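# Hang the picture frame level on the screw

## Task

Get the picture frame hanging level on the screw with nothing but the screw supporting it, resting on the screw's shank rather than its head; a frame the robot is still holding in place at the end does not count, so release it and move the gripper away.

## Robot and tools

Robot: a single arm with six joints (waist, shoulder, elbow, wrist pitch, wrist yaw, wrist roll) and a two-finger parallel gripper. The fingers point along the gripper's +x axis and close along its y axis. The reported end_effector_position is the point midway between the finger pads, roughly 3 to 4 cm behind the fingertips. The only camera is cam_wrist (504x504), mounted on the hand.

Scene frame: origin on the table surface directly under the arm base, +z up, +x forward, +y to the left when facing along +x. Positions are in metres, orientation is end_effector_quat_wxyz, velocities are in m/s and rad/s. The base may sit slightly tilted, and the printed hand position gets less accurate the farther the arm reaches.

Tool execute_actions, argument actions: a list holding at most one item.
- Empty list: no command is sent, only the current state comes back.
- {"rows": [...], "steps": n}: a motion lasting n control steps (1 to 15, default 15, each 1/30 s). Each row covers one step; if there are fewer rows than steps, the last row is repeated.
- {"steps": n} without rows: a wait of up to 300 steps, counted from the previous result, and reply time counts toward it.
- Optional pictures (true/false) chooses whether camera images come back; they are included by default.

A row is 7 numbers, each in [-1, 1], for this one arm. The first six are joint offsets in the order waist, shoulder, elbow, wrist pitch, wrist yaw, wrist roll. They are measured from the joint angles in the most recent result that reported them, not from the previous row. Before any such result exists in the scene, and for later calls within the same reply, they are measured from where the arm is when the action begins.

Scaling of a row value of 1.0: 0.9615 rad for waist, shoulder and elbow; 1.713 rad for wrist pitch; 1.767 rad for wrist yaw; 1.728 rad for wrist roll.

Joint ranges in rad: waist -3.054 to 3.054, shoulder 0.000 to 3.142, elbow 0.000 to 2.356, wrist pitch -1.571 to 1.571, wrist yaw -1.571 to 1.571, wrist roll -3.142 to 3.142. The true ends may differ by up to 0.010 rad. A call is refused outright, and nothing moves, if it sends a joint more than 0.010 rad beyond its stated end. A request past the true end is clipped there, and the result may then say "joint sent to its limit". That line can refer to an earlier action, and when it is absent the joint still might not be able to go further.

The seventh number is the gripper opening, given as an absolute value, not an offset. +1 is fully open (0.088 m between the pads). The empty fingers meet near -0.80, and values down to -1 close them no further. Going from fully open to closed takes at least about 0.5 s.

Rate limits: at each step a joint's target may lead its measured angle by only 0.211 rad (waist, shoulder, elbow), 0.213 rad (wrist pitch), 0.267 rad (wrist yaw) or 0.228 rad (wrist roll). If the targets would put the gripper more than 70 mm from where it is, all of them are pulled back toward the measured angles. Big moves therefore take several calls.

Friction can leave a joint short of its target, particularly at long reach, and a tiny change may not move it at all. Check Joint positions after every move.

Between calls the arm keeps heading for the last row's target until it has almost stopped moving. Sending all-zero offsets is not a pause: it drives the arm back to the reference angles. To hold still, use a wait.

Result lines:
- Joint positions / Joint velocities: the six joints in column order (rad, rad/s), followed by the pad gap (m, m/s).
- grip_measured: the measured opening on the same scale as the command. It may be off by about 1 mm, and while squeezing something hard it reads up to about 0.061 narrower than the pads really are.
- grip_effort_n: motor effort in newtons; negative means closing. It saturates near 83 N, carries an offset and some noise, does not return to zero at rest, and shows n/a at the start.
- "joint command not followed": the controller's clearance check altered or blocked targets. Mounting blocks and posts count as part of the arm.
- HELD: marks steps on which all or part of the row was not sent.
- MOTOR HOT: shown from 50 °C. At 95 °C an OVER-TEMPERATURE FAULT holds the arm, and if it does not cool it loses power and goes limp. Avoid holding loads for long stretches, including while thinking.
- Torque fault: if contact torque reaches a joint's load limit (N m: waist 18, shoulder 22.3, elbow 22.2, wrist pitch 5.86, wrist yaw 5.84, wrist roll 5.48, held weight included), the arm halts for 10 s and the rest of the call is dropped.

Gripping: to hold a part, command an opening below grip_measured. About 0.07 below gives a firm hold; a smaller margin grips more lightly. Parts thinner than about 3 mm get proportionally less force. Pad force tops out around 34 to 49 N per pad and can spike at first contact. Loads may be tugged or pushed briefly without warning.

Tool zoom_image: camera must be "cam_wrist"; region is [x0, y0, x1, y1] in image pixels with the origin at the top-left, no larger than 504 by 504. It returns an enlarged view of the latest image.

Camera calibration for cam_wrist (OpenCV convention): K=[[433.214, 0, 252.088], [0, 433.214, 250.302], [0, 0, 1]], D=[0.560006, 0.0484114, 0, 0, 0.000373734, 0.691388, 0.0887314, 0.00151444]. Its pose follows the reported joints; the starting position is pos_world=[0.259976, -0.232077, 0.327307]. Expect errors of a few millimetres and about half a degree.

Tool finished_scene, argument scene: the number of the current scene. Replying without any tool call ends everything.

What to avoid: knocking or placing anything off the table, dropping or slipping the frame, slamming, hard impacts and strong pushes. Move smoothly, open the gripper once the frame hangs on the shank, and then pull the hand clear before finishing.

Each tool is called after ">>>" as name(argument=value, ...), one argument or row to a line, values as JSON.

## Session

>>> execute_actions(
  actions=[],
)

Scene clock: 0.00 s of 4500.00 s.
end_effector_position=(+0.3151, +0.0113, +0.3360) grip_measured=-0.090 grip_effort_n=n/a end_effector_quat_wxyz=(-0.260, +0.800, +0.105, -0.531) end_effector_velocity=(-0.002, +0.001, -0.000) end_effector_angular_velocity=(+0.004, +0.003, +0.007)
Joint positions: [ 0.086  1.099  1.551 -1.318 -0.415 -2.918  0.035]
Joint velocities: [-0.002 -0.002 -0.002 -0.007 -0.007 -0.007 -0.   ]
Motor temperatures (°C, as the motors report them): [27 26 33 32 25 28]
Heat: hottest elbow 33 °C (+0.0 °C/min).
camera_calibration (this result's frames):
cam_wrist: T_world_to_cam=[[0.091889, 0.863045, 0.496699, -0.192152], [0.724279, -0.400241, 0.561452, -0.380287], [0.683357, 0.308157, -0.661863, 0.081041], [0, 0, 0, 1]] pos_world=[0.23771, -0.0113442, 0.362592]

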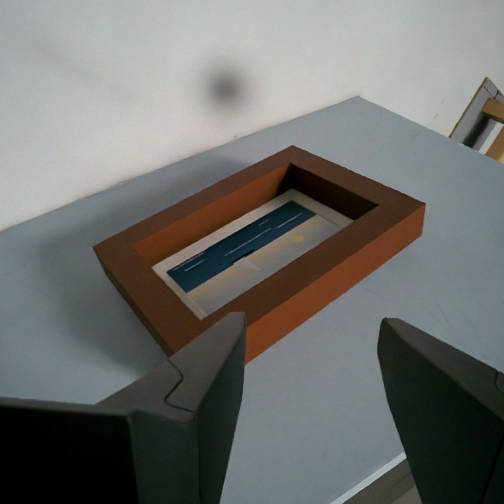

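>>> zoom_image(
  camera="cam_wrist",
  region=[80, 130, 440, 380],
)

Region (80, 130, 440, 380) of cam_wrist's 504x504 image, scaled by 1.400, with more detail than that image has; it fills the top 350 rows of this view, and the rest is white.

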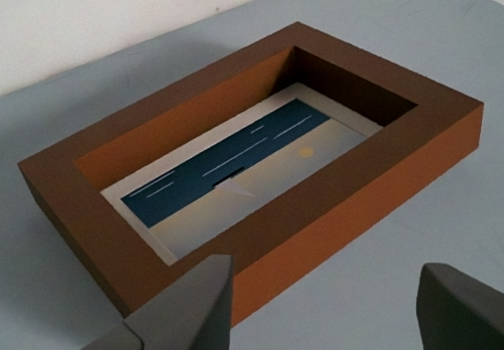

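>>> execute_actions(
  actions=[
    {"rows": [[0.008,0,0,-0.003,0.006,0.01,0],[0.024,0,0,-0.009,0.019,0.025,0.1],[0.048,0,0,-0.017,0.038,0.045,0.2],[0.078,0,0,-0.028,0.061,0.07,0.3],[0.11,0,0,-0.04,0.086,0.1,0.4],[0.143,0,0,-0.052,0.112,0.133,0.5],[0.176,0,0,-0.063,0.138,0.166,0.6],[0.206,0,0,-0.074,0.162,0.2,0.7],[0.232,0,0,-0.084,0.182,0.233,0.8],[0.252,0,0,-0.091,0.198,0.266,0.9],[0.265,0,0,-0.096,0.208,0.3,1],[0.2715,0,0,-0.098,0.2134,0.333,1],[0.2715,0,0,-0.098,0.2134,0.366,1],[0.2715,0,0,-0.098,0.2134,0.4,1],[0.2715,0,0,-0.098,0.2134,0.433,1]], "steps": 15},
  ],
  pictures=false,
)

>>> execute_actions(
  actions=[
    {"rows": [[0.018,0,0.02,-0.008,0.015,0.125,1],[0.018,0,0.045,-0.008,0.015,0.158,1],[0.018,0,0.08,-0.008,0.015,0.191,1],[0.018,0,0.125,-0.008,0.015,0.224,1],[0.018,0,0.175,-0.008,0.015,0.257,1],[0.018,0,0.23,-0.008,0.015,0.29,1],[0.018,0,0.285,-0.008,0.015,0.323,1],[0.018,0,0.34,-0.008,0.015,0.356,1],[0.018,0,0.395,-0.008,0.015,0.389,1],[0.018,0,0.448,-0.008,0.015,0.422,1],[0.018,0,0.495,-0.008,0.015,0.455,1],[0.018,0,0.537,-0.008,0.015,0.488,1],[0.018,0,0.57,-0.008,0.015,0.521,1],[0.018,0,0.594,-0.008,0.015,0.554,1],[0.018,0,0.607,-0.008,0.015,0.587,1]], "steps": 15},
  ],
  pictures=false,
)

>>> execute_actions(
  actions=[
    {"rows": [[0,0,0.09,0,0,0.125,1],[0,0,0.09,0,0,0.158,1],[0,0,0.09,0,0,0.191,1],[0,0,0.09,0,0,0.224,1],[0,0,0.09,0,0,0.257,1],[0,0,0.09,0,0,0.29,1],[0,0,0.09,0,0,0.323,1],[0,0,0.09,0,0,0.356,1],[0,0,0.09,0,0,0.389,1],[0,0,0.09,0,0,0.422,1],[0,0,0.09,0,0,0.455,1],[0,0,0.09,0,0,0.488,1],[0,0,0.09,0,0,0.521,1],[0,0,0.09,0,0,0.554,1],[0,0,0.09,0,0,0.587,1]], "steps": 15},
  ],
  pictures=false,
)

>>> execute_actions(
  actions=[
    {"rows": [[0,0.012,0.008,0,0,0.125,1],[0,0.03,0.008,0,0,0.158,1],[0,0.058,0.008,0,0,0.191,1],[0,0.092,0.008,0,0,0.224,1],[0,0.13,0.008,0,0,0.257,1],[0,0.172,0.008,0,0,0.29,1],[0,0.215,0.008,0,0,0.323,1],[0,0.26,0.008,0,0,0.354,1],[0,0.303,0.008,0,0,0.383,1],[0,0.345,0.008,0,0,0.408,1],[0,0.383,0.008,0,0,0.43,1],[0,0.416,0.008,0,0,0.447,1],[0,0.444,0.008,0,0,0.46,1],[0,0.463,0.008,0,0,0.468,1],[0,0.472,0.008,0,0,0.471,1]], "steps": 15},
  ],
  pictures=false,
)

>>> execute_actions(
  actions=[
    {"steps": 12},
  ],
)

Scene clock: 120.50 s of 4500.00 s.
end_effector_position=(+0.2810, +0.0148, +0.3156) grip_measured=+0.925 grip_effort_n=17.9 end_effector_quat_wxyz=(-0.343, +0.715, -0.110, -0.599) end_effector_velocity=(-0.023, -0.006, -0.011) end_effector_angular_velocity=(+0.202, +0.489, -1.445)
Joint positions: [ 0.326  1.099  1.551 -1.471 -0.068 -2.338  0.084]
Joint velocities: [ 0.173  0.002 -0.002 -0.11   0.271  1.663  0.04 ]
Motor temperatures (°C, as the motors report them): [27 29 36 32 25 28]
Heat: hottest elbow 36 °C (+0.0 °C/min).
Steps of this call (steps 1 to 90: nothing new was sent; then 117.00 s passed at rest; steps 91 to 105: all 15 steps of this action). Readings (joint positions):
91: [0.086 1.099 1.551 -1.318 -0.414 -2.916]
92: [0.089 1.099 1.551 -1.319 -0.407 -2.908]
94: [0.111 1.099 1.551 -1.333 -0.372 -2.870]
98: [0.203 1.099 1.551 -1.393 -0.242 -2.714]
105: the state above

Scene clock: 121.00 s of 4500.00 s.
end_effector_position=(+0.2960, -0.0066, +0.4615) grip_measured=+1.000 grip_effort_n=17.4 end_effector_quat_wxyz=(+0.702, -0.584, +0.198, +0.356) end_effector_velocity=(-0.053, -0.058, +0.295) end_effector_angular_velocity=(+1.298, -0.514, -1.348)
Joint positions: [ 0.341  1.1    2.042 -1.483 -0.044 -1.493  0.088]
Joint velocities: [-0.002 -0.061  0.93   0.007  0.007  1.707  0.   ]
Motor temperatures (°C, as the motors report them): [27 29 36 32 25 28]
Heat: hottest elbow 36 °C (+0.0 °C/min).
Steps of this call (steps 1 to 15: all 15 steps of this action). Readings (joint positions):
1: [0.331 1.099 1.551 -1.474 -0.062 -2.283]
2: [0.333 1.099 1.554 -1.478 -0.057 -2.228]
4: [0.336 1.100 1.580 -1.482 -0.050 -2.117]
8: [0.339 1.103 1.726 -1.483 -0.045 -1.891]
15: the state above

Scene clock: 121.50 s of 4500.00 s.
end_effector_position=(+0.2910, -0.0112, +0.4852) grip_measured=+1.000 grip_effort_n=17.0 end_effector_quat_wxyz=(+0.895, -0.247, +0.292, +0.231) end_effector_velocity=(-0.001, -0.001, +0.003) end_effector_angular_velocity=(+1.231, +0.451, -1.090)
Joint positions: [ 0.341  1.097  2.119 -1.482 -0.044 -0.649  0.088]
Joint velocities: [ 0.002  0.002  0.017 -0.007  0.007  1.707  0.   ]
Motor temperatures (°C, as the motors report them): [27 29 36 32 25 28]
Heat: hottest elbow 36 °C (+0.0 °C/min).
Steps of this call (steps 1 to 15: all 15 steps of this action). Readings (joint positions):
1: [0.341 1.099 2.068 -1.482 -0.044 -1.438]
2: [0.341 1.095 2.085 -1.482 -0.044 -1.384]
4: [0.341 1.092 2.106 -1.482 -0.044 -1.273]
8: [0.341 1.094 2.115 -1.482 -0.044 -1.047]
15: the state above

Scene clock: 122.00 s of 4500.00 s.
end_effector_position=(+0.3939, +0.0238, +0.3744) grip_measured=+1.000 grip_effort_n=15.6 end_effector_quat_wxyz=(+0.842, +0.073, +0.524, +0.106) end_effector_velocity=(+0.168, +0.080, -0.319) end_effector_angular_velocity=(+0.147, +1.109, -0.454)
Joint positions: [ 0.341  1.485  2.13  -1.482 -0.044  0.09   0.088]
Joint velocities: [-0.002  0.857 -0.076 -0.022 -0.007  0.696  0.   ]
Motor temperatures (°C, as the motors report them): [27 29 36 32 25 28]
Heat: hottest elbow 36 °C (+0.0 °C/min).
Steps of this call (steps 1 to 15: all 15 steps of this action). Readings (joint positions):
1: [0.341 1.097 2.119 -1.482 -0.044 -0.594]
2: [0.341 1.100 2.119 -1.482 -0.044 -0.540]
4: [0.341 1.117 2.124 -1.482 -0.044 -0.429]
8: [0.341 1.216 2.133 -1.482 -0.044 -0.204]
15: the state above

Scene clock: 122.40 s of 4500.00 s.
end_effector_position=(+0.4055, +0.0295, +0.3508) grip_measured=+1.000 grip_effort_n=15.6 end_effector_quat_wxyz=(+0.821, +0.098, +0.556, +0.086) end_effector_velocity=(-0.004, +0.000, -0.003) end_effector_angular_velocity=(+0.004, +0.029, -0.002)
Joint positions: [ 0.341  1.547  2.123 -1.482 -0.044  0.16   0.088]
Joint velocities: [-0.002  0.002 -0.002 -0.022 -0.007  0.007  0.   ]
Motor temperatures (°C, as the motors report them): [27 29 36 32 25 28]
Heat: hottest elbow 36 °C (+0.0 °C/min).
Steps of this call (steps 1 to 12: the robot went on to your last target). Readings (joint positions):
1: [0.341 1.510 2.127 -1.482 -0.044 0.109]
2: [0.341 1.528 2.125 -1.482 -0.044 0.123]
4: [0.341 1.546 2.123 -1.482 -0.044 0.141]
8: [0.341 1.547 2.123 -1.482 -0.044 0.156]
12: the state above
camera_calibration (this result's frames):
cam_wrist: T_world_to_cam=[[0.0707564, -0.960733, -0.268301, 0.107228], [-0.996509, -0.0561306, -0.0618067, 0.45951], [0.0443198, 0.271738, -0.96135, 0.388774], [0, 0, 0, 1]] pos_world=[0.433088, 0.0231658, 0.430919]

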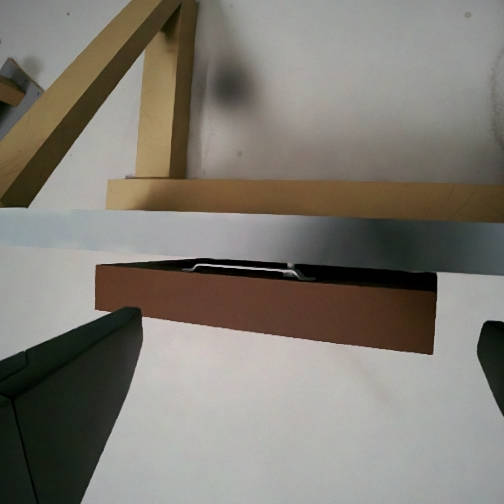

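>>> zoom_image(
  camera="cam_wrist",
  region=[170, 240, 330, 300],
)

>>> zoom_image(
  camera="cam_wrist",
  region=[260, 250, 330, 292],
)

>>> zoom_image(
  camera="cam_wrist",
  region=[80, 230, 460, 370],
)

Region (170, 240, 330, 300) of cam_wrist's 504x504 image, scaled by 3.150, with more detail than that image has; it fills the top 189 rows of this view, and the rest is white.

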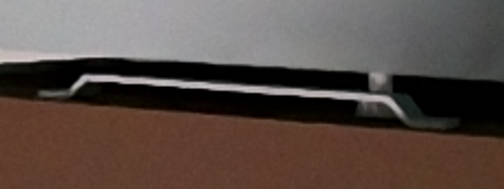

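Region (260, 250, 330, 292) of cam_wrist's 504x504 image, scaled by 7.200, with more detail than that image has; it fills the top 302 rows of this view, and the rest is white.

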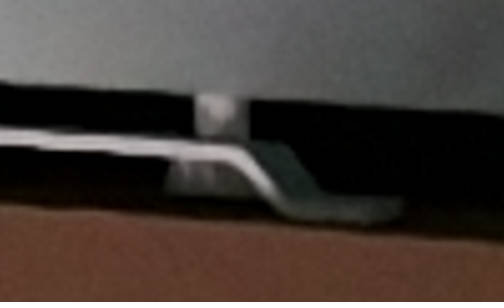

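Region (80, 230, 460, 370) of cam_wrist's 504x504 image, scaled by 1.326, with more detail than that image has; it fills the top 186 rows of this view, and the rest is white.

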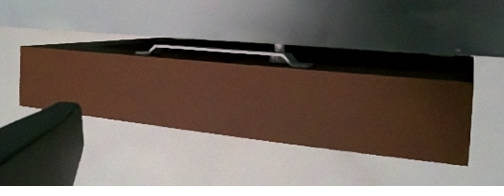

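>>> zoom_image(
  camera="cam_wrist",
  region=[310, 255, 450, 305],
)

>>> zoom_image(
  camera="cam_wrist",
  region=[80, 240, 220, 290],
)

Region (310, 255, 450, 305) of cam_wrist's 504x504 image, scaled by 3.600, with more detail than that image has; it fills the top 180 rows of this view, and the rest is white.

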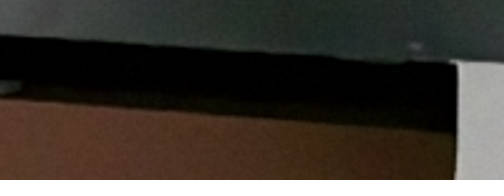

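Region (80, 240, 220, 290) of cam_wrist's 504x504 image, scaled by 3.600, with more detail than that image has; it fills the top 180 rows of this view, and the rest is white.

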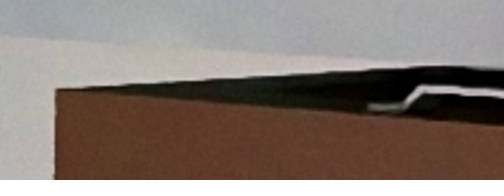

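>>> execute_actions(
  actions=[
    {"rows": [[0,-0.015,0,0,0,0,1],[0,-0.04,-0.005,0,0,0,1],[0,-0.07,-0.015,0,0,0,1],[0,-0.105,-0.03,0.005,0,0,1],[0,-0.145,-0.05,0.01,0,0,1],[0,-0.185,-0.075,0.02,0,0,1],[0,-0.23,-0.105,0.03,0,0,1],[0,-0.275,-0.14,0.045,0,0,1],[0,-0.32,-0.175,0.06,0,0,1],[0,-0.365,-0.21,0.075,0,0,1],[0,-0.41,-0.25,0.09,0,0,1],[0,-0.455,-0.29,0.11,0,0,1],[0,-0.5,-0.33,0.13,0,0,1],[0,-0.545,-0.372,0.152,0,0,1],[0,-0.59,-0.415,0.176,0,0,1]], "steps": 15},
  ],
  pictures=false,
)

>>> execute_actions(
  actions=[
    {"rows": [[0.011,-0.16,-0.167,0.085,0.009,0.01,1],[0.032,-0.2,-0.209,0.115,0.027,0.025,1],[0.064,-0.238,-0.251,0.145,0.054,0.045,1],[0.104,-0.272,-0.293,0.175,0.088,0.07,1],[0.147,-0.303,-0.335,0.205,0.125,0.1,1],[0.191,-0.33,-0.377,0.235,0.162,0.133,1],[0.235,-0.354,-0.419,0.265,0.2,0.166,1],[0.275,-0.374,-0.461,0.295,0.234,0.2,1],[0.31,-0.391,-0.503,0.325,0.263,0.233,1],[0.337,-0.405,-0.545,0.355,0.286,0.266,1],[0.354,-0.416,-0.587,0.385,0.3,0.3,1],[0.363,-0.423,-0.629,0.415,0.308,0.333,1],[0.363,-0.428,-0.671,0.445,0.308,0.366,1],[0.363,-0.43,-0.713,0.475,0.308,0.4,1],[0.363,-0.43,-0.755,0.505,0.308,0.433,1]], "steps": 15},
  ],
  pictures=false,
)

>>> execute_actions(
  actions=[
    {"rows": [[0.028,0,-0.177,0.113,0.024,0.125,0.95],[0.028,0,-0.219,0.143,0.024,0.152,0.9],[0.028,0,-0.261,0.173,0.024,0.175,0.85],[0.028,0,-0.303,0.203,0.024,0.194,0.8],[0.028,0,-0.345,0.233,0.024,0.209,0.75],[0.028,0,-0.387,0.263,0.024,0.221,0.7],[0.028,0,-0.429,0.293,0.024,0.23,0.65],[0.028,0,-0.471,0.323,0.024,0.235,0.6],[0.028,0,-0.513,0.353,0.024,0.2375,0.55],[0.028,0,-0.555,0.383,0.024,0.2375,0.5],[0.028,0,-0.597,0.413,0.024,0.2375,0.45],[0.028,0,-0.639,0.443,0.024,0.2375,0.4],[0.028,0,-0.681,0.473,0.024,0.2375,0.35],[0.028,0,-0.723,0.503,0.024,0.2375,0.3],[0.028,0,-0.765,0.533,0.024,0.2375,0.3]], "steps": 15},
  ],
  pictures=false,
)

>>> execute_actions(
  actions=[
    {"rows": [[0,0.005,-0.175,0.113,0,0.003,0.3],[0,0.012,-0.213,0.143,0,0.003,0.3],[0,0.022,-0.248,0.173,0,0.003,0.3],[0,0.035,-0.28,0.203,0,0.003,0.3],[0,0.05,-0.308,0.233,0,0.003,0.3],[0,0.067,-0.333,0.262,0,0.003,0.3],[0,0.086,-0.355,0.29,0,0.003,0.3],[0,0.106,-0.374,0.317,0,0.003,0.3],[0,0.128,-0.391,0.343,0,0.003,0.3],[0,0.151,-0.406,0.368,0,0.003,0.3],[0,0.175,-0.419,0.392,0,0.003,0.3],[0,0.2,-0.43,0.415,0,0.003,0.3],[0,0.225,-0.44,0.437,0,0.003,0.3],[0,0.25,-0.448,0.458,0,0.003,0.3],[0,0.275,-0.455,0.478,0,0.003,0.3]], "steps": 15},
  ],
  pictures=false,
)

>>> execute_actions(
  actions=[
    {"rows": [[0,0.1,-0.035,0.076,0,0,0.3],[0,0.123,-0.04,0.092,0,0,0.3],[0,0.144,-0.044,0.106,0,0,0.3],[0,0.163,-0.047,0.118,0,0,0.3],[0,0.179,-0.05,0.128,0,0,0.3],[0,0.193,-0.05,0.137,0,0,0.3],[0,0.204,-0.05,0.144,0,0,0.3],[0,0.213,-0.05,0.15,0,0,0.3],[0,0.22,-0.05,0.154,0,0,0.3],[0,0.225,-0.05,0.157,0,0,0.3]], "steps": 15},
  ],
  pictures=false,
)

>>> execute_actions(
  actions=[
    {"steps": 6},
  ],
)

Scene clock: 242.90 s of 4500.00 s.
end_effector_position=(+0.3328, +0.0046, +0.4303) grip_measured=+1.000 grip_effort_n=15.6 end_effector_quat_wxyz=(+0.906, +0.122, +0.393, +0.095) end_effector_velocity=(-0.187, -0.054, +0.147) end_effector_angular_velocity=(+0.197, -1.170, -0.179)
Joint positions: [ 0.341  1.102  1.849 -1.28  -0.044  0.162  0.088]
Joint velocities: [-0.002 -1.326 -1.116  0.989 -0.007 -0.007  0.   ]
Motor temperatures (°C, as the motors report them): [27 35 36 33 25 28]
Heat: hottest elbow 36 °C (+0.0 °C/min).
Steps of this call (steps 1 to 30: the robot went on to your last target; steps 31 to 90: nothing new was sent; then 117.00 s passed at rest; steps 91 to 105: all 15 steps of this action). Readings (joint positions):
91: [0.341 1.547 2.123 -1.482 -0.044 0.162]
92: [0.341 1.545 2.123 -1.482 -0.044 0.162]
94: [0.341 1.529 2.117 -1.482 -0.044 0.162]
98: [0.341 1.420 2.056 -1.449 -0.044 0.162]
105: the state above

Scene clock: 243.40 s of 4500.00 s.
end_effector_position=(+0.3197, -0.0075, +0.4459) grip_measured=+1.000 grip_effort_n=14.2 end_effector_quat_wxyz=(+0.901, +0.409, +0.139, -0.027) end_effector_velocity=(+0.091, +0.081, -0.146) end_effector_angular_velocity=(+1.777, -0.275, -0.702)
Joint positions: [ 0.662  0.703  1.257 -0.566  0.458  0.742  0.088]
Joint velocities: [ 0.242 -0.183 -1.209  1.487  0.388  1.678  0.   ]
Motor temperatures (°C, as the motors report them): [27 34 36 33 25 28]
Heat: hottest elbow 36 °C (+0.0 °C/min).
Steps of this call (steps 1 to 15: all 15 steps of this action). Readings (joint positions):
1: [0.341 1.060 1.812 -1.245 -0.042 0.163]
2: [0.346 1.020 1.774 -1.206 -0.033 0.171]
4: [0.377 0.946 1.696 -1.116 0.017 0.209]
8: [0.499 0.820 1.536 -0.923 0.207 0.365]
15: the state above

Scene clock: 243.90 s of 4500.00 s.
end_effector_position=(+0.3493, +0.0378, +0.3362) grip_measured=+0.411 grip_effort_n=-19.3 end_effector_quat_wxyz=(+0.787, +0.613, +0.066, -0.033) end_effector_velocity=(-0.025, +0.053, -0.246) end_effector_angular_velocity=(+0.209, -0.229, -0.069)
Joint positions: [0.685 0.702 0.651 0.193 0.498 1.141 0.059]
Joint velocities: [-0.002 -0.002 -1.219  1.487 -0.007  0.081 -0.052]
Motor temperatures (°C, as the motors report them): [27 34 36 33 25 28]
Heat: hottest elbow 36 °C (+0.0 °C/min).
Steps of this call (steps 1 to 15: all 15 steps of this action). Readings (joint positions):
1: [0.668 0.701 1.217 -0.517 0.469 0.797]
2: [0.673 0.700 1.178 -0.468 0.477 0.849]
4: [0.679 0.701 1.096 -0.369 0.487 0.944]
8: [0.684 0.702 0.931 -0.166 0.495 1.075]
15: the state above

Scene clock: 244.40 s of 4500.00 s.
end_effector_position=(+0.3394, +0.0559, +0.2486) grip_measured=+0.305 grip_effort_n=-18.8 end_effector_quat_wxyz=(+0.771, +0.636, +0.022, -0.012) end_effector_velocity=(+0.002, +0.032, -0.104) end_effector_angular_velocity=(+0.041, -0.090, -0.004)
Joint positions: [0.685 0.895 0.254 0.895 0.498 1.144 0.054]
Joint velocities: [-0.002  0.676 -0.33   1.106 -0.022 -0.007 -0.001]
Motor temperatures (°C, as the motors report them): [27 34 36 33 25 28]
Heat: hottest elbow 36 °C (+0.0 °C/min).
Steps of this call (steps 1 to 15: all 15 steps of this action). Readings (joint positions):
1: [0.685 0.702 0.610 0.242 0.498 1.142]
2: [0.685 0.703 0.571 0.291 0.498 1.142]
4: [0.685 0.711 0.496 0.390 0.498 1.143]
8: [0.685 0.757 0.374 0.588 0.498 1.143]
15: the state above

Scene clock: 244.90 s of 4500.00 s.
end_effector_position=(+0.3456, +0.0654, +0.2259) grip_measured=+0.303 grip_effort_n=-18.8 end_effector_quat_wxyz=(+0.769, +0.639, +0.016, -0.009) end_effector_velocity=(+0.002, +0.002, -0.001) end_effector_angular_velocity=(-0.014, -0.016, +0.002)
Joint positions: [0.685 1.101 0.215 1.153 0.498 1.144 0.054]
Joint velocities: [-0.002  0.046 -0.002  0.066 -0.007 -0.022  0.   ]
Motor temperatures (°C, as the motors report them): [27 34 36 33 25 28]
Heat: hottest elbow 36 °C (+0.0 °C/min).
Steps of this call (steps 1 to 15: all 15 steps of this action). Readings (joint positions):
1: [0.685 0.918 0.246 0.928 0.498 1.144]
2: [0.685 0.941 0.240 0.958 0.498 1.144]
4: [0.685 0.986 0.231 1.015 0.498 1.144]
8: [0.685 1.055 0.219 1.098 0.498 1.144]
15: the state above

Scene clock: 245.10 s of 4500.00 s.
end_effector_position=(+0.3457, +0.0656, +0.2257) grip_measured=+0.303 grip_effort_n=-18.8 end_effector_quat_wxyz=(+0.769, +0.639, +0.016, -0.009) end_effector_velocity=(+0.000, -0.001, -0.002) end_effector_angular_velocity=(+0.005, +0.004, -0.009)
Joint positions: [0.685 1.105 0.215 1.159 0.498 1.144 0.054]
Joint velocities: [-0.002  0.007 -0.002  0.007  0.007  0.007  0.   ]
Motor temperatures (°C, as the motors report them): [27 34 36 33 25 28]
Heat: hottest elbow 36 °C (+0.0 °C/min).
Steps of this call (steps 1 to 6: the robot went on to your last target). Readings (joint positions):
1: [0.685 1.102 0.215 1.155 0.498 1.144]
2: [0.685 1.103 0.215 1.156 0.498 1.144]
4: [0.685 1.105 0.215 1.158 0.498 1.144]
6: the state above
camera_calibration (this result's frames):
cam_wrist: T_world_to_cam=[[-0.00744708, -0.212797, -0.977068, 0.250439], [-0.337231, 0.92039, -0.197882, 0.132978], [0.941392, 0.328024, -0.0786159, -0.251732], [0, 0, 0, 1]] pos_world=[0.283688, 0.0134751, 0.25122]

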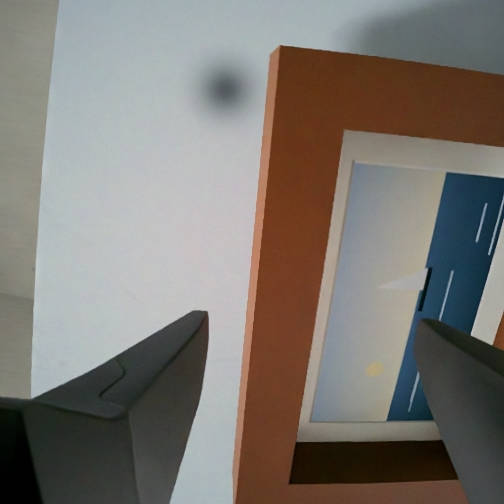

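>>> execute_actions(
  actions=[],
)

Scene clock: 296.13 s of 4500.00 s.
end_effector_position=(+0.3458, +0.0656, +0.2257) grip_measured=+0.303 grip_effort_n=-18.8 end_effector_quat_wxyz=(+0.769, +0.639, +0.016, -0.009) end_effector_velocity=(-0.001, +0.001, -0.004) end_effector_angular_velocity=(-0.018, +0.017, +0.010)
Joint positions: [0.685 1.106 0.215 1.16  0.498 1.144 0.054]
Joint velocities: [-0.002 -0.002 -0.002 -0.022 -0.007 -0.007  0.   ]
Motor temperatures (°C, as the motors report them): [27 29 34 38 25 28]
Heat: hottest wrist pitch 38 °C (+2.0 °C/min).
Steps of this call (steps 1 to 15: the robot went on to your last target; steps 16 to 90: nothing new was sent; then 48.03 s passed at rest). Readings (joint positions):
1: [0.685 1.105 0.215 1.159 0.498 1.144]
2: [0.685 1.106 0.215 1.160 0.498 1.144]
4: [0.685 1.106 0.215 1.160 0.498 1.144]
8: [0.685 1.106 0.215 1.160 0.498 1.144]
90: the state above
The arm was judged still, so your last target was given up. Only a new action makes it travel on or press farther. Fingers that are still opening or closing keep moving.
camera_calibration (this result's frames):
cam_wrist: T_world_to_cam=[[-0.00714901, -0.212619, -0.977109, 0.250341], [-0.337087, 0.920455, -0.197825, 0.132905], [0.941447, 0.327956, -0.0782513, -0.251872], [0, 0, 0, 1]] pos_world=[0.283714, 0.013497, 0.251193]

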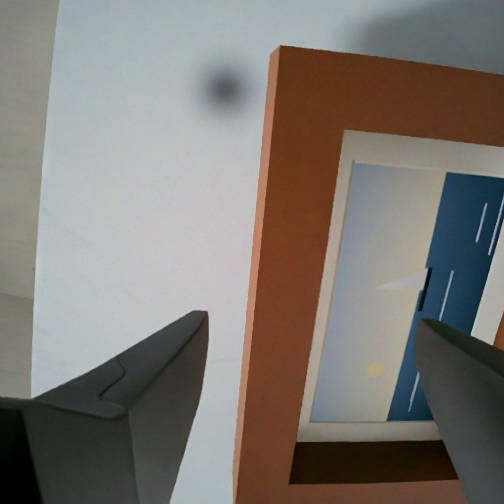

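>>> zoom_image(
  camera="cam_wrist",
  region=[240, 30, 380, 170],
)

>>> zoom_image(
  camera="cam_wrist",
  region=[210, 364, 350, 504],
)

Region (240, 30, 380, 170) of cam_wrist's 504x504 image, scaled by 3.600, with more detail than that image has.

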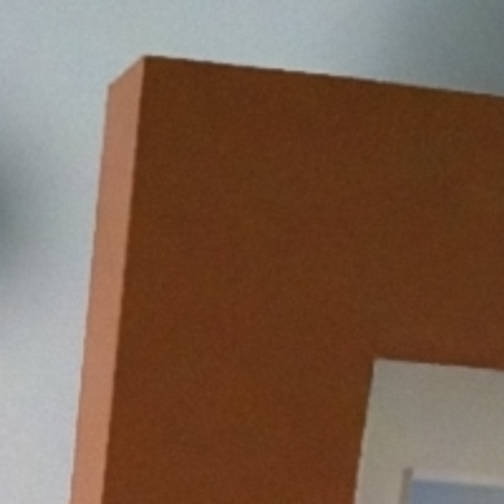

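Region (210, 364, 350, 504) of cam_wrist's 504x504 image, scaled by 3.600, with more detail than that image has.

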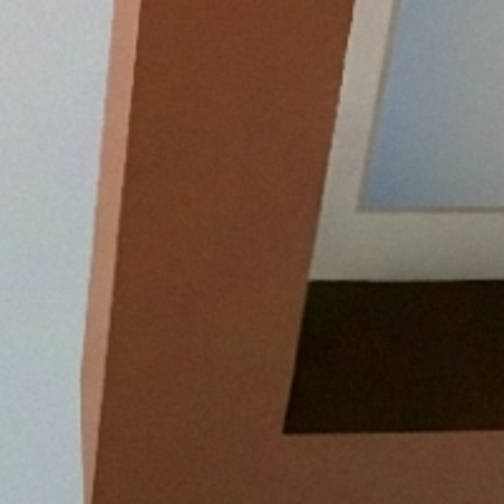

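>>> zoom_image(
  camera="cam_wrist",
  region=[10, 0, 110, 100],
)

>>> zoom_image(
  camera="cam_wrist",
  region=[0, 300, 100, 400],
)

>>> zoom_image(
  camera="cam_wrist",
  region=[170, 290, 450, 400],
)

Region (10, 0, 110, 100) of cam_wrist's 504x504 image, scaled by 5.040, with more detail than that image has.

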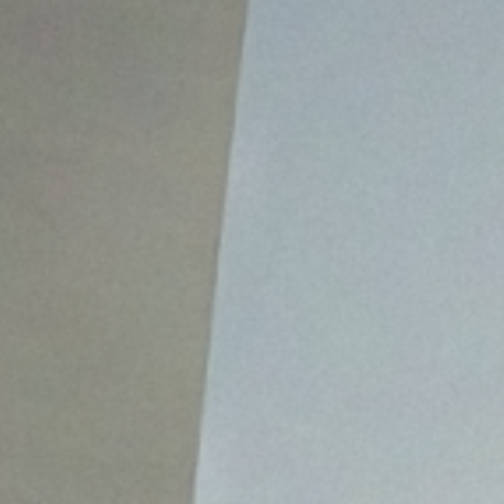

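Region (0, 300, 100, 400) of cam_wrist's 504x504 image, scaled by 5.040, with more detail than that image has.

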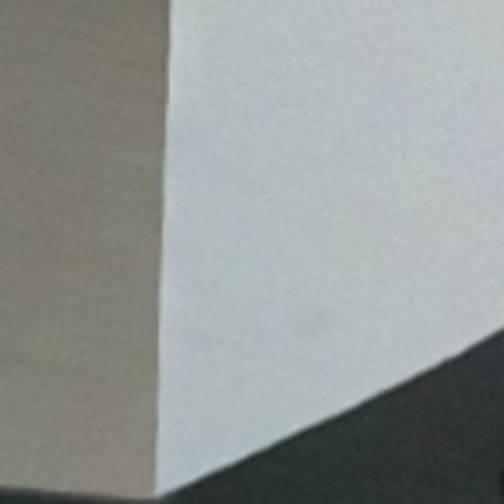

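Region (170, 290, 450, 400) of cam_wrist's 504x504 image, scaled by 1.800, with more detail than that image has; it fills the top 198 rows of this view, and the rest is white.

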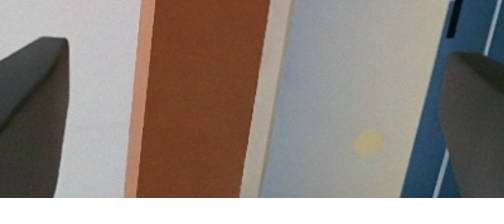

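>>> execute_actions(
  actions=[
    {"rows": [[-0.0011,0.0027,0.0019,0.0007,-0.0006,-0.0003,0.29],[-0.0042,0.0102,0.0075,0.0026,-0.0022,-0.0011,0.28],[-0.0090,0.0217,0.0159,0.0055,-0.0047,-0.0023,0.26],[-0.0151,0.0367,0.0269,0.0092,-0.0079,-0.0039,0.24],[-0.0224,0.0542,0.0398,0.0136,-0.0117,-0.0057,0.22],[-0.0304,0.0736,0.0540,0.0185,-0.0159,-0.0077,0.19],[-0.0388,0.0941,0.0690,0.0236,-0.0204,-0.0099,0.16],[-0.0475,0.1150,0.0843,0.0289,-0.0249,-0.0121,0.13],[-0.0559,0.1355,0.0993,0.0340,-0.0294,-0.0143,0.10],[-0.0639,0.1549,0.1135,0.0389,-0.0336,-0.0163,0.08],[-0.0712,0.1724,0.1264,0.0433,-0.0374,-0.0181,0.06],[-0.0773,0.1874,0.1374,0.0470,-0.0406,-0.0197,0.04],[-0.0821,0.1989,0.1458,0.0499,-0.0431,-0.0209,0.02],[-0.0852,0.2064,0.1514,0.0518,-0.0447,-0.0217,0.01],[-0.0863,0.2091,0.1533,0.0525,-0.0453,-0.0220,0.0]], "steps": 15},
  ],
  pictures=false,
)

>>> execute_actions(
  actions=[
    {"steps": 12},
  ],
)

Scene clock: 416.63 s of 4500.00 s.
end_effector_position=(+0.3814, +0.0687, +0.2293) grip_measured=+0.052 grip_effort_n=-18.8 end_effector_quat_wxyz=(+0.780, +0.626, +0.002, -0.002) end_effector_velocity=(+0.067, +0.005, -0.001) end_effector_angular_velocity=(-0.071, -0.044, -0.005)
Joint positions: [0.617 1.272 0.332 1.233 0.432 1.114 0.042]
Joint velocities: [-0.125  0.3    0.222  0.11  -0.125 -0.051 -0.023]
Motor temperatures (°C, as the motors report them): [27 28 33 41 25 28]
Heat: hottest wrist pitch 41 °C (+1.0 °C/min).
Steps of this call (steps 1 to 90: nothing new was sent; then 117.00 s passed at rest; steps 91 to 105: all 15 steps of this action). Readings (joint positions):
91: [0.685 1.106 0.215 1.160 0.498 1.144]
92: [0.685 1.107 0.215 1.161 0.498 1.144]
94: [0.683 1.114 0.217 1.165 0.495 1.144]
98: [0.662 1.164 0.247 1.185 0.475 1.134]
105: the state above

Scene clock: 417.03 s of 4500.00 s.
end_effector_position=(+0.3874, +0.0688, +0.2294) grip_measured=+0.005 grip_effort_n=-18.8 end_effector_quat_wxyz=(+0.782, +0.623, -0.000, -0.000) end_effector_velocity=(+0.000, +0.002, -0.004) end_effector_angular_velocity=(-0.016, +0.011, +0.018)
Joint positions: [0.605 1.3   0.352 1.247 0.42  1.109 0.039]
Joint velocities: [-0.007  0.007 -0.002 -0.007 -0.022 -0.007 -0.001]
Motor temperatures (°C, as the motors report them): [27 28 33 41 25 28]
Heat: hottest wrist pitch 41 °C (+1.0 °C/min).
Steps of this call (steps 1 to 12: the robot went on to your last target). Readings (joint positions):
1: [0.613 1.280 0.338 1.237 0.429 1.113]
2: [0.611 1.287 0.342 1.240 0.426 1.112]
4: [0.608 1.293 0.347 1.243 0.424 1.110]
8: [0.606 1.298 0.350 1.246 0.421 1.109]
12: the state above
camera_calibration (this result's frames):
cam_wrist: T_world_to_cam=[[0.0260771, -0.25322, -0.967057, 0.242575], [-0.322598, 0.913498, -0.247895, 0.151137], [0.946177, 0.318435, -0.0578669, -0.29768], [0, 0, 0, 1]] pos_world=[0.324089, 0.0181531, 0.254825]

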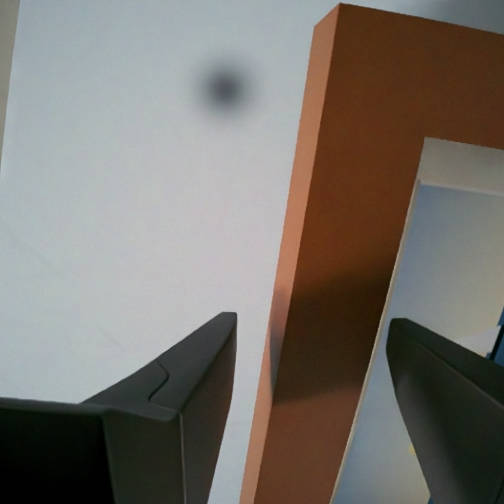

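>>> zoom_image(
  camera="cam_wrist",
  region=[200, 280, 440, 504],
)

>>> zoom_image(
  camera="cam_wrist",
  region=[290, 0, 450, 160],
)

Region (200, 280, 440, 504) of cam_wrist's 504x504 image, scaled by 2.100, with more detail than that image has; it fills the top 470 rows of this view, and the rest is white.

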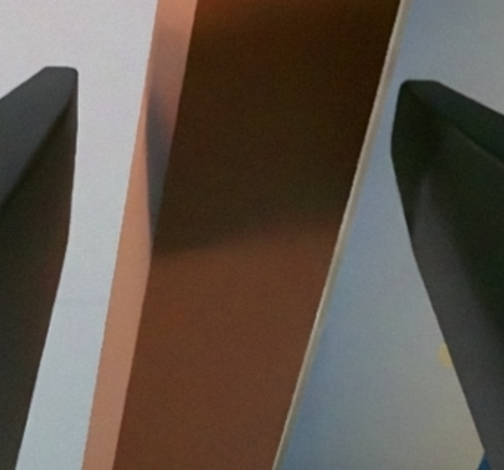

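Region (290, 0, 450, 160) of cam_wrist's 504x504 image, scaled by 3.150, with more detail than that image has.

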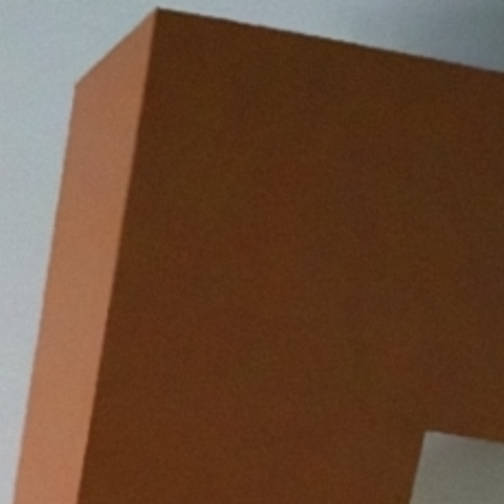

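>>> execute_actions(
  actions=[
    {"rows": [[0,0,0,0,0,0,-0.04],[0,0,0,0,0,0,-0.09],[0,0,0,0,0,0,-0.14],[0,0,0,0,0,0,-0.19],[0,0,0,0,0,0,-0.23],[0,0,0,0,0,0,-0.26],[0,0,0,0,0,0,-0.285],[0,0,0,0,0,0,-0.305],[0,0,0,0,0,0,-0.32],[0,0,0,0,0,0,-0.335],[0,0,0,0,0,0,-0.35],[0,0,0,0,0,0,-0.36],[0,0,0,0,0,0,-0.37],[0,0,0,0,0,0,-0.38],[0,0,0,0,0,0,-0.39]], "steps": 15},
  ],
  pictures=false,
)

>>> execute_actions(
  actions=[
    {"rows": [[0,0,0,0,0,0,-0.40],[0,0,0,0,0,0,-0.41],[0,0,0,0,0,0,-0.42],[0,0,0,0,0,0,-0.43],[0,0,0,0,0,0,-0.44],[0,0,0,0,0,0,-0.45],[0,0,0,0,0,0,-0.46],[0,0,0,0,0,0,-0.47]], "steps": 13},
  ],
)

>>> execute_actions(
  actions=[
    {"rows": [[0,0,0,0,0,0,-0.44],[0,0,0,0,0,0,-0.41],[0,0,0,0,0,0,-0.39],[0,0,0,0,0,0,-0.375],[0,0,0,0,0,0,-0.36],[0,0,0,0,0,0,-0.35],[0,0,0,0,0,0,-0.34],[0,0,0,0,0,0,-0.33],[0,0,0,0,0,0,-0.32],[0,0,0,0,0,0,-0.31],[0,0,0,0,0,0,-0.295],[0,0,0,0,0,0,-0.28],[0,0,0,0,0,0,-0.26],[0,0,0,0,0,0,-0.24],[0,0,0,0,0,0,-0.22]], "steps": 15},
  ],
  pictures=false,
)

>>> execute_actions(
  actions=[
    {"steps": 20},
  ],
)

Scene clock: 471.63 s of 4500.00 s.
end_effector_position=(+0.3875, +0.0688, +0.2293) grip_measured=-0.347 grip_effort_n=-28.6 end_effector_quat_wxyz=(+0.782, +0.623, -0.000, -0.001) end_effector_velocity=(-0.001, +0.002, -0.003) end_effector_angular_velocity=(-0.013, +0.006, +0.022)
Joint positions: [0.605 1.3   0.352 1.247 0.42  1.108 0.022]
Joint velocities: [-0.002 -0.002 -0.007 -0.007 -0.022 -0.007 -0.018]
Motor temperatures (°C, as the motors report them): [27 28 36 42 25 28]
Heat: hottest wrist pitch 42 °C (+1.0 °C/min).
Steps of this call (steps 1 to 30: the robot went on to your last target; steps 31 to 90: nothing new was sent; then 51.10 s passed at rest; steps 91 to 105: all 15 steps of this action). Readings (joint positions):
91: [0.605 1.300 0.352 1.247 0.420 1.108]
92: [0.605 1.300 0.352 1.247 0.420 1.108]
94: [0.605 1.300 0.352 1.247 0.420 1.108]
98: [0.605 1.300 0.352 1.247 0.420 1.108]
105: the state above

Scene clock: 472.07 s of 4500.00 s.
end_effector_position=(+0.3875, +0.0691, +0.2293) grip_measured=-0.405 grip_effort_n=-83.5 end_effector_quat_wxyz=(+0.782, +0.623, +0.000, +0.000) end_effector_velocity=(+0.001, -0.001, -0.003) end_effector_angular_velocity=(-0.002, +0.014, +0.004)
Joint positions: [0.605 1.3   0.352 1.247 0.419 1.108 0.019]
Joint velocities: [-0.007 -0.002  0.002 -0.022 -0.007  0.007 -0.   ]
Motor temperatures (°C, as the motors report them): [27 28 36 42 25 28]
Heat: hottest wrist pitch 42 °C (+1.0 °C/min).
Steps of this call (steps 1 to 13: all 13 steps of this action). Readings (joint positions):
1: [0.605 1.300 0.352 1.247 0.420 1.108]
2: [0.605 1.300 0.352 1.247 0.419 1.108]
4: [0.605 1.300 0.352 1.247 0.419 1.108]
8: [0.605 1.300 0.352 1.247 0.419 1.108]
13: the state above
camera_calibration (this result's frames):
cam_wrist: T_world_to_cam=[[0.0264916, -0.253698, -0.966921, 0.242426], [-0.324023, 0.912859, -0.248391, 0.15159], [0.945678, 0.319885, -0.0580209, -0.297755], [0, 0, 0, 1]] pos_world=[0.324277, 0.01837, 0.254784]

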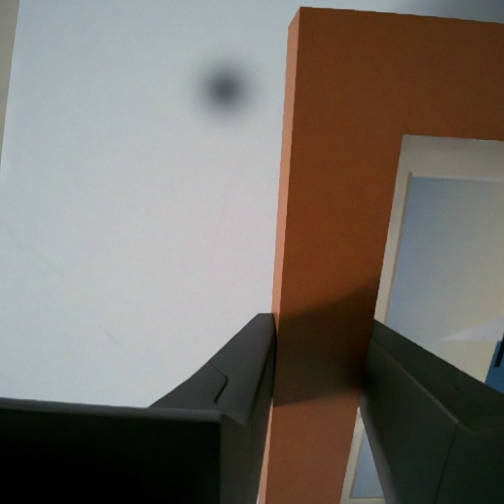

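Scene clock: 472.57 s of 4500.00 s.
end_effector_position=(+0.3875, +0.0691, +0.2293) grip_measured=-0.275 grip_effort_n=17.4 end_effector_quat_wxyz=(+0.782, +0.623, +0.000, +0.000) end_effector_velocity=(-0.001, +0.001, -0.003) end_effector_angular_velocity=(-0.015, +0.014, +0.008)
Joint positions: [0.605 1.3   0.352 1.247 0.419 1.108 0.026]
Joint velocities: [-0.002 -0.007 -0.002 -0.022 -0.007 -0.007  0.025]
Motor temperatures (°C, as the motors report them): [27 28 36 42 25 28]
Heat: hottest wrist pitch 42 °C (+1.0 °C/min).
Steps of this call (steps 1 to 15: all 15 steps of this action). Readings (joint positions):
1: [0.605 1.300 0.352 1.247 0.419 1.108]
2: [0.605 1.300 0.352 1.247 0.419 1.108]
4: [0.605 1.300 0.352 1.247 0.419 1.108]
8: [0.605 1.300 0.352 1.247 0.419 1.108]
15: the state above

Scene clock: 473.23 s of 4500.00 s.
end_effector_position=(+0.3875, +0.0691, +0.2293) grip_measured=-0.224 grip_effort_n=17.4 end_effector_quat_wxyz=(+0.782, +0.623, +0.000, +0.000) end_effector_velocity=(-0.000, +0.003, -0.001) end_effector_angular_velocity=(-0.026, +0.002, +0.021)
Joint positions: [0.605 1.3   0.352 1.247 0.419 1.108 0.028]
Joint velocities: [-0.002 -0.002 -0.002 -0.007 -0.022 -0.022  0.   ]
Motor temperatures (°C, as the motors report them): [27 28 35 41 25 28]
Heat: hottest wrist pitch 41 °C (+0.0 °C/min).
Steps of this call (steps 1 to 15: the robot went on to your last target; steps 16 to 20: nothing new was sent). Readings (joint positions):
1: [0.605 1.300 0.352 1.247 0.419 1.108]
2: [0.605 1.300 0.352 1.247 0.419 1.108]
4: [0.605 1.300 0.352 1.247 0.419 1.108]
8: [0.605 1.300 0.352 1.247 0.419 1.108]
20: the state above
The arm was judged still, so your last target was given up. Only a new action makes it travel on or press farther. Fingers that are still opening or closing keep moving.
camera_calibration (this result's frames):
cam_wrist: T_world_to_cam=[[0.0264916, -0.253698, -0.966921, 0.242426], [-0.324023, 0.912859, -0.248391, 0.15159], [0.945678, 0.319885, -0.0580209, -0.297755], [0, 0, 0, 1]] pos_world=[0.324277, 0.01837, 0.254784]

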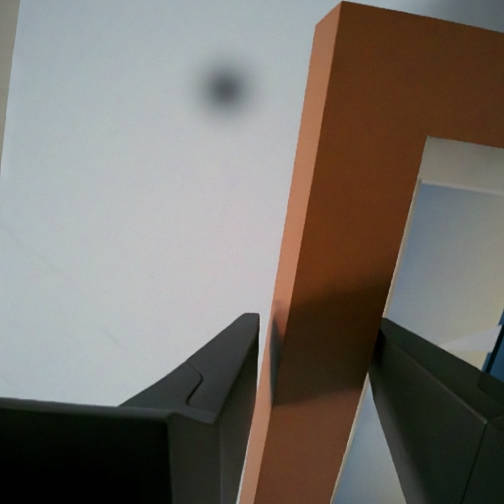

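>>> execute_actions(
  actions=[
    {"rows": [[0,0,0,0,0,0,-0.25],[0,0,0,0,0,0,-0.28],[0,0,0,0,0,0,-0.305],[0,0,0,0,0,0,-0.325],[0,0,0,0,0,0,-0.34],[0,0,0,0,0,0,-0.352],[0,0,0,0,0,0,-0.364],[0,0,0,0,0,0,-0.376],[0,0,0,0,0,0,-0.388],[0,0,0,0,0,0,-0.40],[0,0,0,0,0,0,-0.412],[0,0,0,0,0,0,-0.425],[0,0,0,0,0,0,-0.44],[0,0,0,0,0,0,-0.455],[0,0,0,0,0,0,-0.47]], "steps": 15},
  ],
  pictures=false,
)

>>> execute_actions(
  actions=[
    {"rows": [[0,-0.001,0.001,0.001,0,0,-0.485],[0,-0.002,0.002,0.002,0,0,-0.5],[-0.001,-0.003,0.003,0.003,0,0,-0.5],[-0.001,-0.004,0.004,0.004,0,0,-0.5],[-0.002,-0.005,0.004,0.005,0,0,-0.5],[-0.002,-0.006,0.004,0.005,0,0,-0.5]], "steps": 6},
  ],
  pictures=false,
)

>>> execute_actions(
  actions=[
    {"rows": [[-0.0021,-0.0073,0.004,0.006,0,0,-0.5],[-0.0023,-0.0082,0.004,0.006,0,0,-0.5],[-0.0026,-0.0095,0.004,0.006,0,0.0023,-0.5],[-0.0029,-0.0112,0.004,0.006,0,0.0086,-0.5],[-0.0034,-0.0133,0.004,0.006,0,0.0183,-0.5],[-0.0039,-0.0155,0.004,0.006,0,0.0306,-0.5],[-0.0044,-0.0179,0.004,0.006,0,0.0448,-0.5],[-0.0049,-0.0203,0.004,0.006,0,0.0600,-0.5],[-0.0054,-0.0227,0.004,0.006,0,0.0757,-0.5],[-0.0059,-0.0249,0.004,0.006,0,0.0909,-0.5],[-0.0064,-0.0270,0.004,0.006,0,0.1051,-0.5],[-0.0067,-0.0287,0.004,0.006,0,0.1174,-0.5],[-0.0070,-0.0300,0.004,0.006,0,0.1271,-0.5],[-0.0072,-0.0309,0.004,0.006,0,0.1334,-0.5],[-0.0073,-0.0312,0.004,0.006,0,0.1357,-0.5]], "steps": 15},
  ],
  pictures=false,
)

>>> execute_actions(
  actions=[
    {"steps": 14},
  ],
)

Scene clock: 593.73 s of 4500.00 s.
end_effector_position=(+0.3875, +0.0693, +0.2294) grip_measured=-0.407 grip_effort_n=-83.5 end_effector_quat_wxyz=(+0.782, +0.623, +0.000, +0.001) end_effector_velocity=(-0.000, -0.002, -0.001) end_effector_angular_velocity=(-0.022, -0.000, -0.010)
Joint positions: [0.606 1.3   0.352 1.247 0.418 1.108 0.019]
Joint velocities: [-0.002  0.002 -0.002  0.007  0.007 -0.022  0.   ]
Motor temperatures (°C, as the motors report them): [27 29 34 40 25 28]
Heat: hottest wrist pitch 40 °C (+0.0 °C/min).
Steps of this call (steps 1 to 90: nothing new was sent; then 117.00 s passed at rest; steps 91 to 105: all 15 steps of this action). Readings (joint positions):
91: [0.605 1.300 0.352 1.247 0.419 1.108]
92: [0.605 1.300 0.352 1.247 0.419 1.108]
94: [0.605 1.300 0.352 1.247 0.419 1.108]
98: [0.605 1.300 0.352 1.247 0.419 1.108]
105: the state above

Scene clock: 593.93 s of 4500.00 s.
end_effector_position=(+0.3875, +0.0693, +0.2296) grip_measured=-0.407 grip_effort_n=-83.5 end_effector_quat_wxyz=(+0.782, +0.623, -0.000, +0.001) end_effector_velocity=(-0.000, -0.000, +0.002) end_effector_angular_velocity=(-0.005, -0.008, +0.003)
Joint positions: [0.606 1.3   0.352 1.248 0.418 1.108 0.019]
Joint velocities: [-0.002 -0.002 -0.002  0.007 -0.007 -0.007 -0.   ]
Motor temperatures (°C, as the motors report them): [27 29 34 40 25 28]
Heat: hottest wrist pitch 40 °C (+0.0 °C/min).
Steps of this call (steps 1 to 6: all 6 steps of this action). Readings (joint positions):
1: [0.606 1.300 0.352 1.247 0.418 1.108]
2: [0.606 1.300 0.352 1.247 0.418 1.108]
4: [0.606 1.300 0.352 1.247 0.418 1.108]
6: the state above

Scene clock: 594.43 s of 4500.00 s.
end_effector_position=(+0.3872, +0.0676, +0.2331) grip_measured=-0.407 grip_effort_n=-83.5 end_effector_quat_wxyz=(+0.718, +0.696, -0.005, +0.003) end_effector_velocity=(-0.000, -0.012, +0.014) end_effector_angular_velocity=(+0.396, -0.040, -0.013)
Joint positions: [0.603 1.291 0.352 1.25  0.417 1.298 0.019]
Joint velocities: [-0.032 -0.051 -0.002 -0.007 -0.022  0.388 -0.   ]
Motor temperatures (°C, as the motors report them): [27 29 34 40 25 28]
Heat: hottest wrist pitch 40 °C (+0.0 °C/min).
Steps of this call (steps 1 to 15: all 15 steps of this action). Readings (joint positions):
1: [0.606 1.300 0.352 1.248 0.418 1.108]
2: [0.606 1.300 0.352 1.249 0.418 1.108]
4: [0.606 1.300 0.352 1.249 0.418 1.110]
8: [0.606 1.299 0.352 1.250 0.418 1.158]
15: the state above

Scene clock: 594.90 s of 4500.00 s.
end_effector_position=(+0.3872, +0.0668, +0.2340) grip_measured=-0.407 grip_effort_n=-83.5 end_effector_quat_wxyz=(+0.703, +0.711, -0.007, +0.003) end_effector_velocity=(+0.001, +0.000, +0.002) end_effector_angular_velocity=(-0.005, -0.008, +0.003)
Joint positions: [0.602 1.288 0.352 1.25  0.417 1.339 0.019]
Joint velocities: [-0.002  0.002  0.002  0.007 -0.007 -0.007 -0.   ]
Motor temperatures (°C, as the motors report them): [27 30 34 40 25 28]
Heat: hottest wrist pitch 40 °C (+0.0 °C/min).
Steps of this call (steps 1 to 14: the robot went on to your last target). Readings (joint positions):
1: [0.603 1.290 0.352 1.250 0.417 1.309]
2: [0.602 1.289 0.352 1.250 0.417 1.318]
4: [0.602 1.288 0.352 1.250 0.417 1.328]
8: [0.602 1.288 0.352 1.250 0.417 1.336]
14: the state above
camera_calibration (this result's frames):
cam_wrist: T_world_to_cam=[[0.0402864, -0.0205464, -0.998977, 0.232951], [-0.319104, 0.947168, -0.0323495, 0.099967], [0.946863, 0.32008, 0.0316016, -0.317884], [0, 0, 0, 1]] pos_world=[0.323508, 0.0118494, 0.245992]

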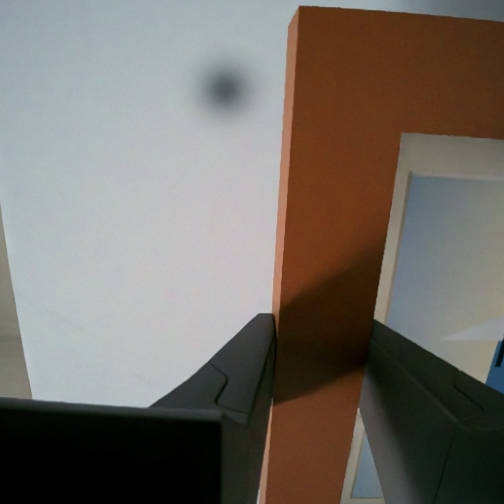

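>>> execute_actions(
  actions=[
    {"rows": [[-0.001,-0.012,0.004,0.0035,0,0,-0.5],[-0.002,-0.016,0.004,0.0035,0,0,-0.5],[-0.002,-0.0185,0.004,0.0035,0,0,-0.5],[-0.002,-0.0205,0.004,0.0035,0,0,-0.5],[-0.002,-0.0225,0.004,0.0035,0,0,-0.5],[-0.0025,-0.024,0.004,0.0035,0,0,-0.5],[-0.0037,-0.0252,0.004,0.0035,0,0,-0.5],[-0.0055,-0.026,0.004,0.0035,0,0,-0.5],[-0.0077,-0.026,0.004,0.0035,0,0,-0.5],[-0.0101,-0.026,0.004,0.0035,0,0,-0.5],[-0.0125,-0.026,0.004,0.0035,0,0,-0.5],[-0.0147,-0.026,0.004,0.0035,0,0,-0.5],[-0.0165,-0.026,0.004,0.0035,0,0,-0.5],[-0.0177,-0.026,0.004,0.0035,0,0,-0.5],[-0.0182,-0.026,0.004,0.0035,0,0,-0.5]], "steps": 15},
  ],
  pictures=false,
)

>>> execute_actions(
  actions=[
    {"steps": 12},
  ],
)

Scene clock: 621.73 s of 4500.00 s.
end_effector_position=(+0.3876, +0.0629, +0.2355) grip_measured=-0.407 grip_effort_n=-83.5 end_effector_quat_wxyz=(+0.703, +0.711, -0.012, +0.001) end_effector_velocity=(+0.002, -0.011, -0.002) end_effector_angular_velocity=(-0.018, +0.004, -0.028)
Joint positions: [0.592 1.28  0.352 1.248 0.417 1.34  0.019]
Joint velocities: [-0.037 -0.007 -0.002 -0.007 -0.007 -0.007 -0.   ]
Motor temperatures (°C, as the motors report them): [27 32 34 43 25 28]
Heat: hottest wrist pitch 43 °C (+3.0 °C/min).
Steps of this call (steps 1 to 30: the robot went on to your last target; steps 31 to 90: nothing new was sent; then 23.33 s passed at rest; steps 91 to 105: all 15 steps of this action). Readings (joint positions):
91: [0.602 1.288 0.352 1.250 0.417 1.340]
92: [0.602 1.288 0.352 1.250 0.417 1.340]
94: [0.602 1.287 0.352 1.250 0.417 1.340]
98: [0.602 1.284 0.352 1.249 0.417 1.340]
105: the state above

Scene clock: 622.13 s of 4500.00 s.
end_effector_position=(+0.3877, +0.0625, +0.2355) grip_measured=-0.407 grip_effort_n=-83.5 end_effector_quat_wxyz=(+0.704, +0.711, -0.012, +0.001) end_effector_velocity=(-0.002, +0.003, -0.006) end_effector_angular_velocity=(-0.032, +0.022, +0.015)
Joint positions: [0.591 1.28  0.352 1.248 0.416 1.34  0.019]
Joint velocities: [ 0.002 -0.002 -0.007 -0.022 -0.007 -0.022 -0.   ]
Motor temperatures (°C, as the motors report them): [27 32 34 44 25 28]
Heat: hottest wrist pitch 44 °C (+4.0 °C/min).
Steps of this call (steps 1 to 12: the robot went on to your last target). Readings (joint positions):
1: [0.591 1.280 0.352 1.248 0.417 1.340]
2: [0.591 1.280 0.352 1.248 0.417 1.340]
4: [0.591 1.280 0.352 1.248 0.417 1.340]
8: [0.591 1.280 0.352 1.248 0.417 1.340]
12: the state above
camera_calibration (this result's frames):
cam_wrist: T_world_to_cam=[[0.044053, -0.0213395, -0.998801, 0.232904], [-0.308127, 0.950741, -0.0339028, 0.100067], [0.950325, 0.309251, 0.0353077, -0.318583], [0, 0, 0, 1]] pos_world=[0.32333, 0.00835423, 0.247266]

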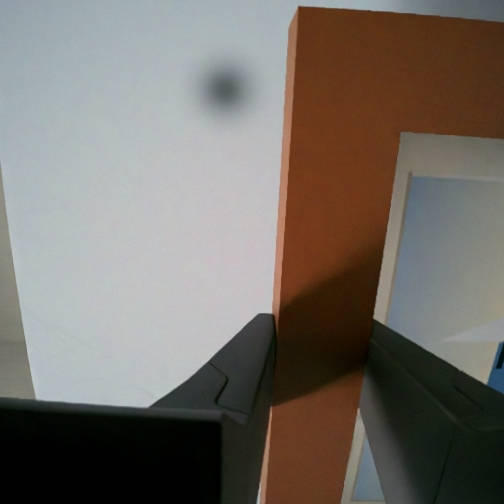

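>>> execute_actions(
  actions=[
    {"rows": [[-0.002,-0.008,0.003,0.0043,0,0,-0.5],[-0.003,-0.008,0.003,0.0037,0,0,-0.5],[-0.004,-0.008,0.003,0.0027,0,0,-0.5],[-0.005,-0.008,0.003,0.0015,0,0,-0.5],[-0.006,-0.008,0.003,0.0002,0,0,-0.5],[-0.0066,-0.008,0.003,-0.0011,0,0,-0.5],[-0.0071,-0.008,0.003,-0.0024,0,0,-0.5],[-0.0075,-0.008,0.003,-0.0037,0,0,-0.5],[-0.0075,-0.008,0.003,-0.005,0,0,-0.5],[-0.0075,-0.008,0.003,-0.0063,0,0,-0.5],[-0.0075,-0.008,0.003,-0.0076,0,0,-0.5],[-0.0075,-0.007,0.003,-0.0089,0,0,-0.5],[-0.0075,-0.007,0.003,-0.0102,0,0,-0.5],[-0.0075,-0.006,0.003,-0.0115,0,0,-0.5],[-0.0075,-0.006,0.003,-0.0128,0,0,-0.5]], "steps": 15},
  ],
  pictures=false,
)

>>> execute_actions(
  actions=[
    {"steps": 12},
  ],
)

Scene clock: 652.50 s of 4500.00 s.
end_effector_position=(+0.3878, +0.0628, +0.2323) grip_measured=-0.407 grip_effort_n=-83.5 end_effector_quat_wxyz=(+0.706, +0.708, -0.006, -0.003) end_effector_velocity=(-0.000, +0.002, -0.007) end_effector_angular_velocity=(-0.037, +0.032, +0.012)
Joint positions: [0.589 1.28  0.352 1.232 0.416 1.34  0.019]
Joint velocities: [-0.002 -0.002 -0.002 -0.037 -0.007 -0.022  0.   ]
Motor temperatures (°C, as the motors report them): [27 33 35 45 25 28]
Heat: hottest wrist pitch 45 °C (+5.1 °C/min).
Steps of this call (steps 1 to 15: the robot went on to your last target; steps 16 to 90: nothing new was sent; then 26.87 s passed at rest; steps 91 to 105: all 15 steps of this action). Readings (joint positions):
91: [0.591 1.280 0.352 1.248 0.416 1.340]
92: [0.591 1.280 0.352 1.248 0.416 1.340]
94: [0.591 1.280 0.352 1.247 0.416 1.340]
98: [0.591 1.280 0.352 1.243 0.416 1.340]
105: the state above

Scene clock: 652.90 s of 4500.00 s.
end_effector_position=(+0.3878, +0.0629, +0.2319) grip_measured=-0.407 grip_effort_n=-83.5 end_effector_quat_wxyz=(+0.706, +0.708, -0.006, -0.004) end_effector_velocity=(-0.000, +0.003, -0.001) end_effector_angular_velocity=(+0.004, +0.002, +0.021)
Joint positions: [0.589 1.28  0.352 1.23  0.416 1.34  0.019]
Joint velocities: [-0.002 -0.002 -0.002 -0.007 -0.022  0.007  0.   ]
Motor temperatures (°C, as the motors report them): [27 33 35 45 25 28]
Heat: hottest wrist pitch 45 °C (+5.0 °C/min).
Steps of this call (steps 1 to 12: the robot went on to your last target). Readings (joint positions):
1: [0.589 1.280 0.352 1.232 0.416 1.340]
2: [0.589 1.280 0.352 1.231 0.416 1.340]
4: [0.589 1.280 0.352 1.230 0.416 1.340]
8: [0.589 1.280 0.352 1.230 0.416 1.340]
12: the state above
camera_calibration (this result's frames):
cam_wrist: T_world_to_cam=[[0.0279196, -0.0287143, -0.999198, 0.236105], [-0.310897, 0.949762, -0.0359808, 0.101278], [0.950033, 0.311652, 0.0175898, -0.314634], [0, 0, 0, 1]] pos_world=[0.323808, 0.0086458, 0.245094]

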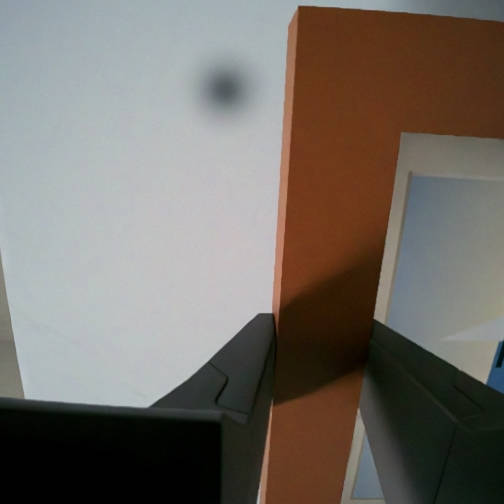

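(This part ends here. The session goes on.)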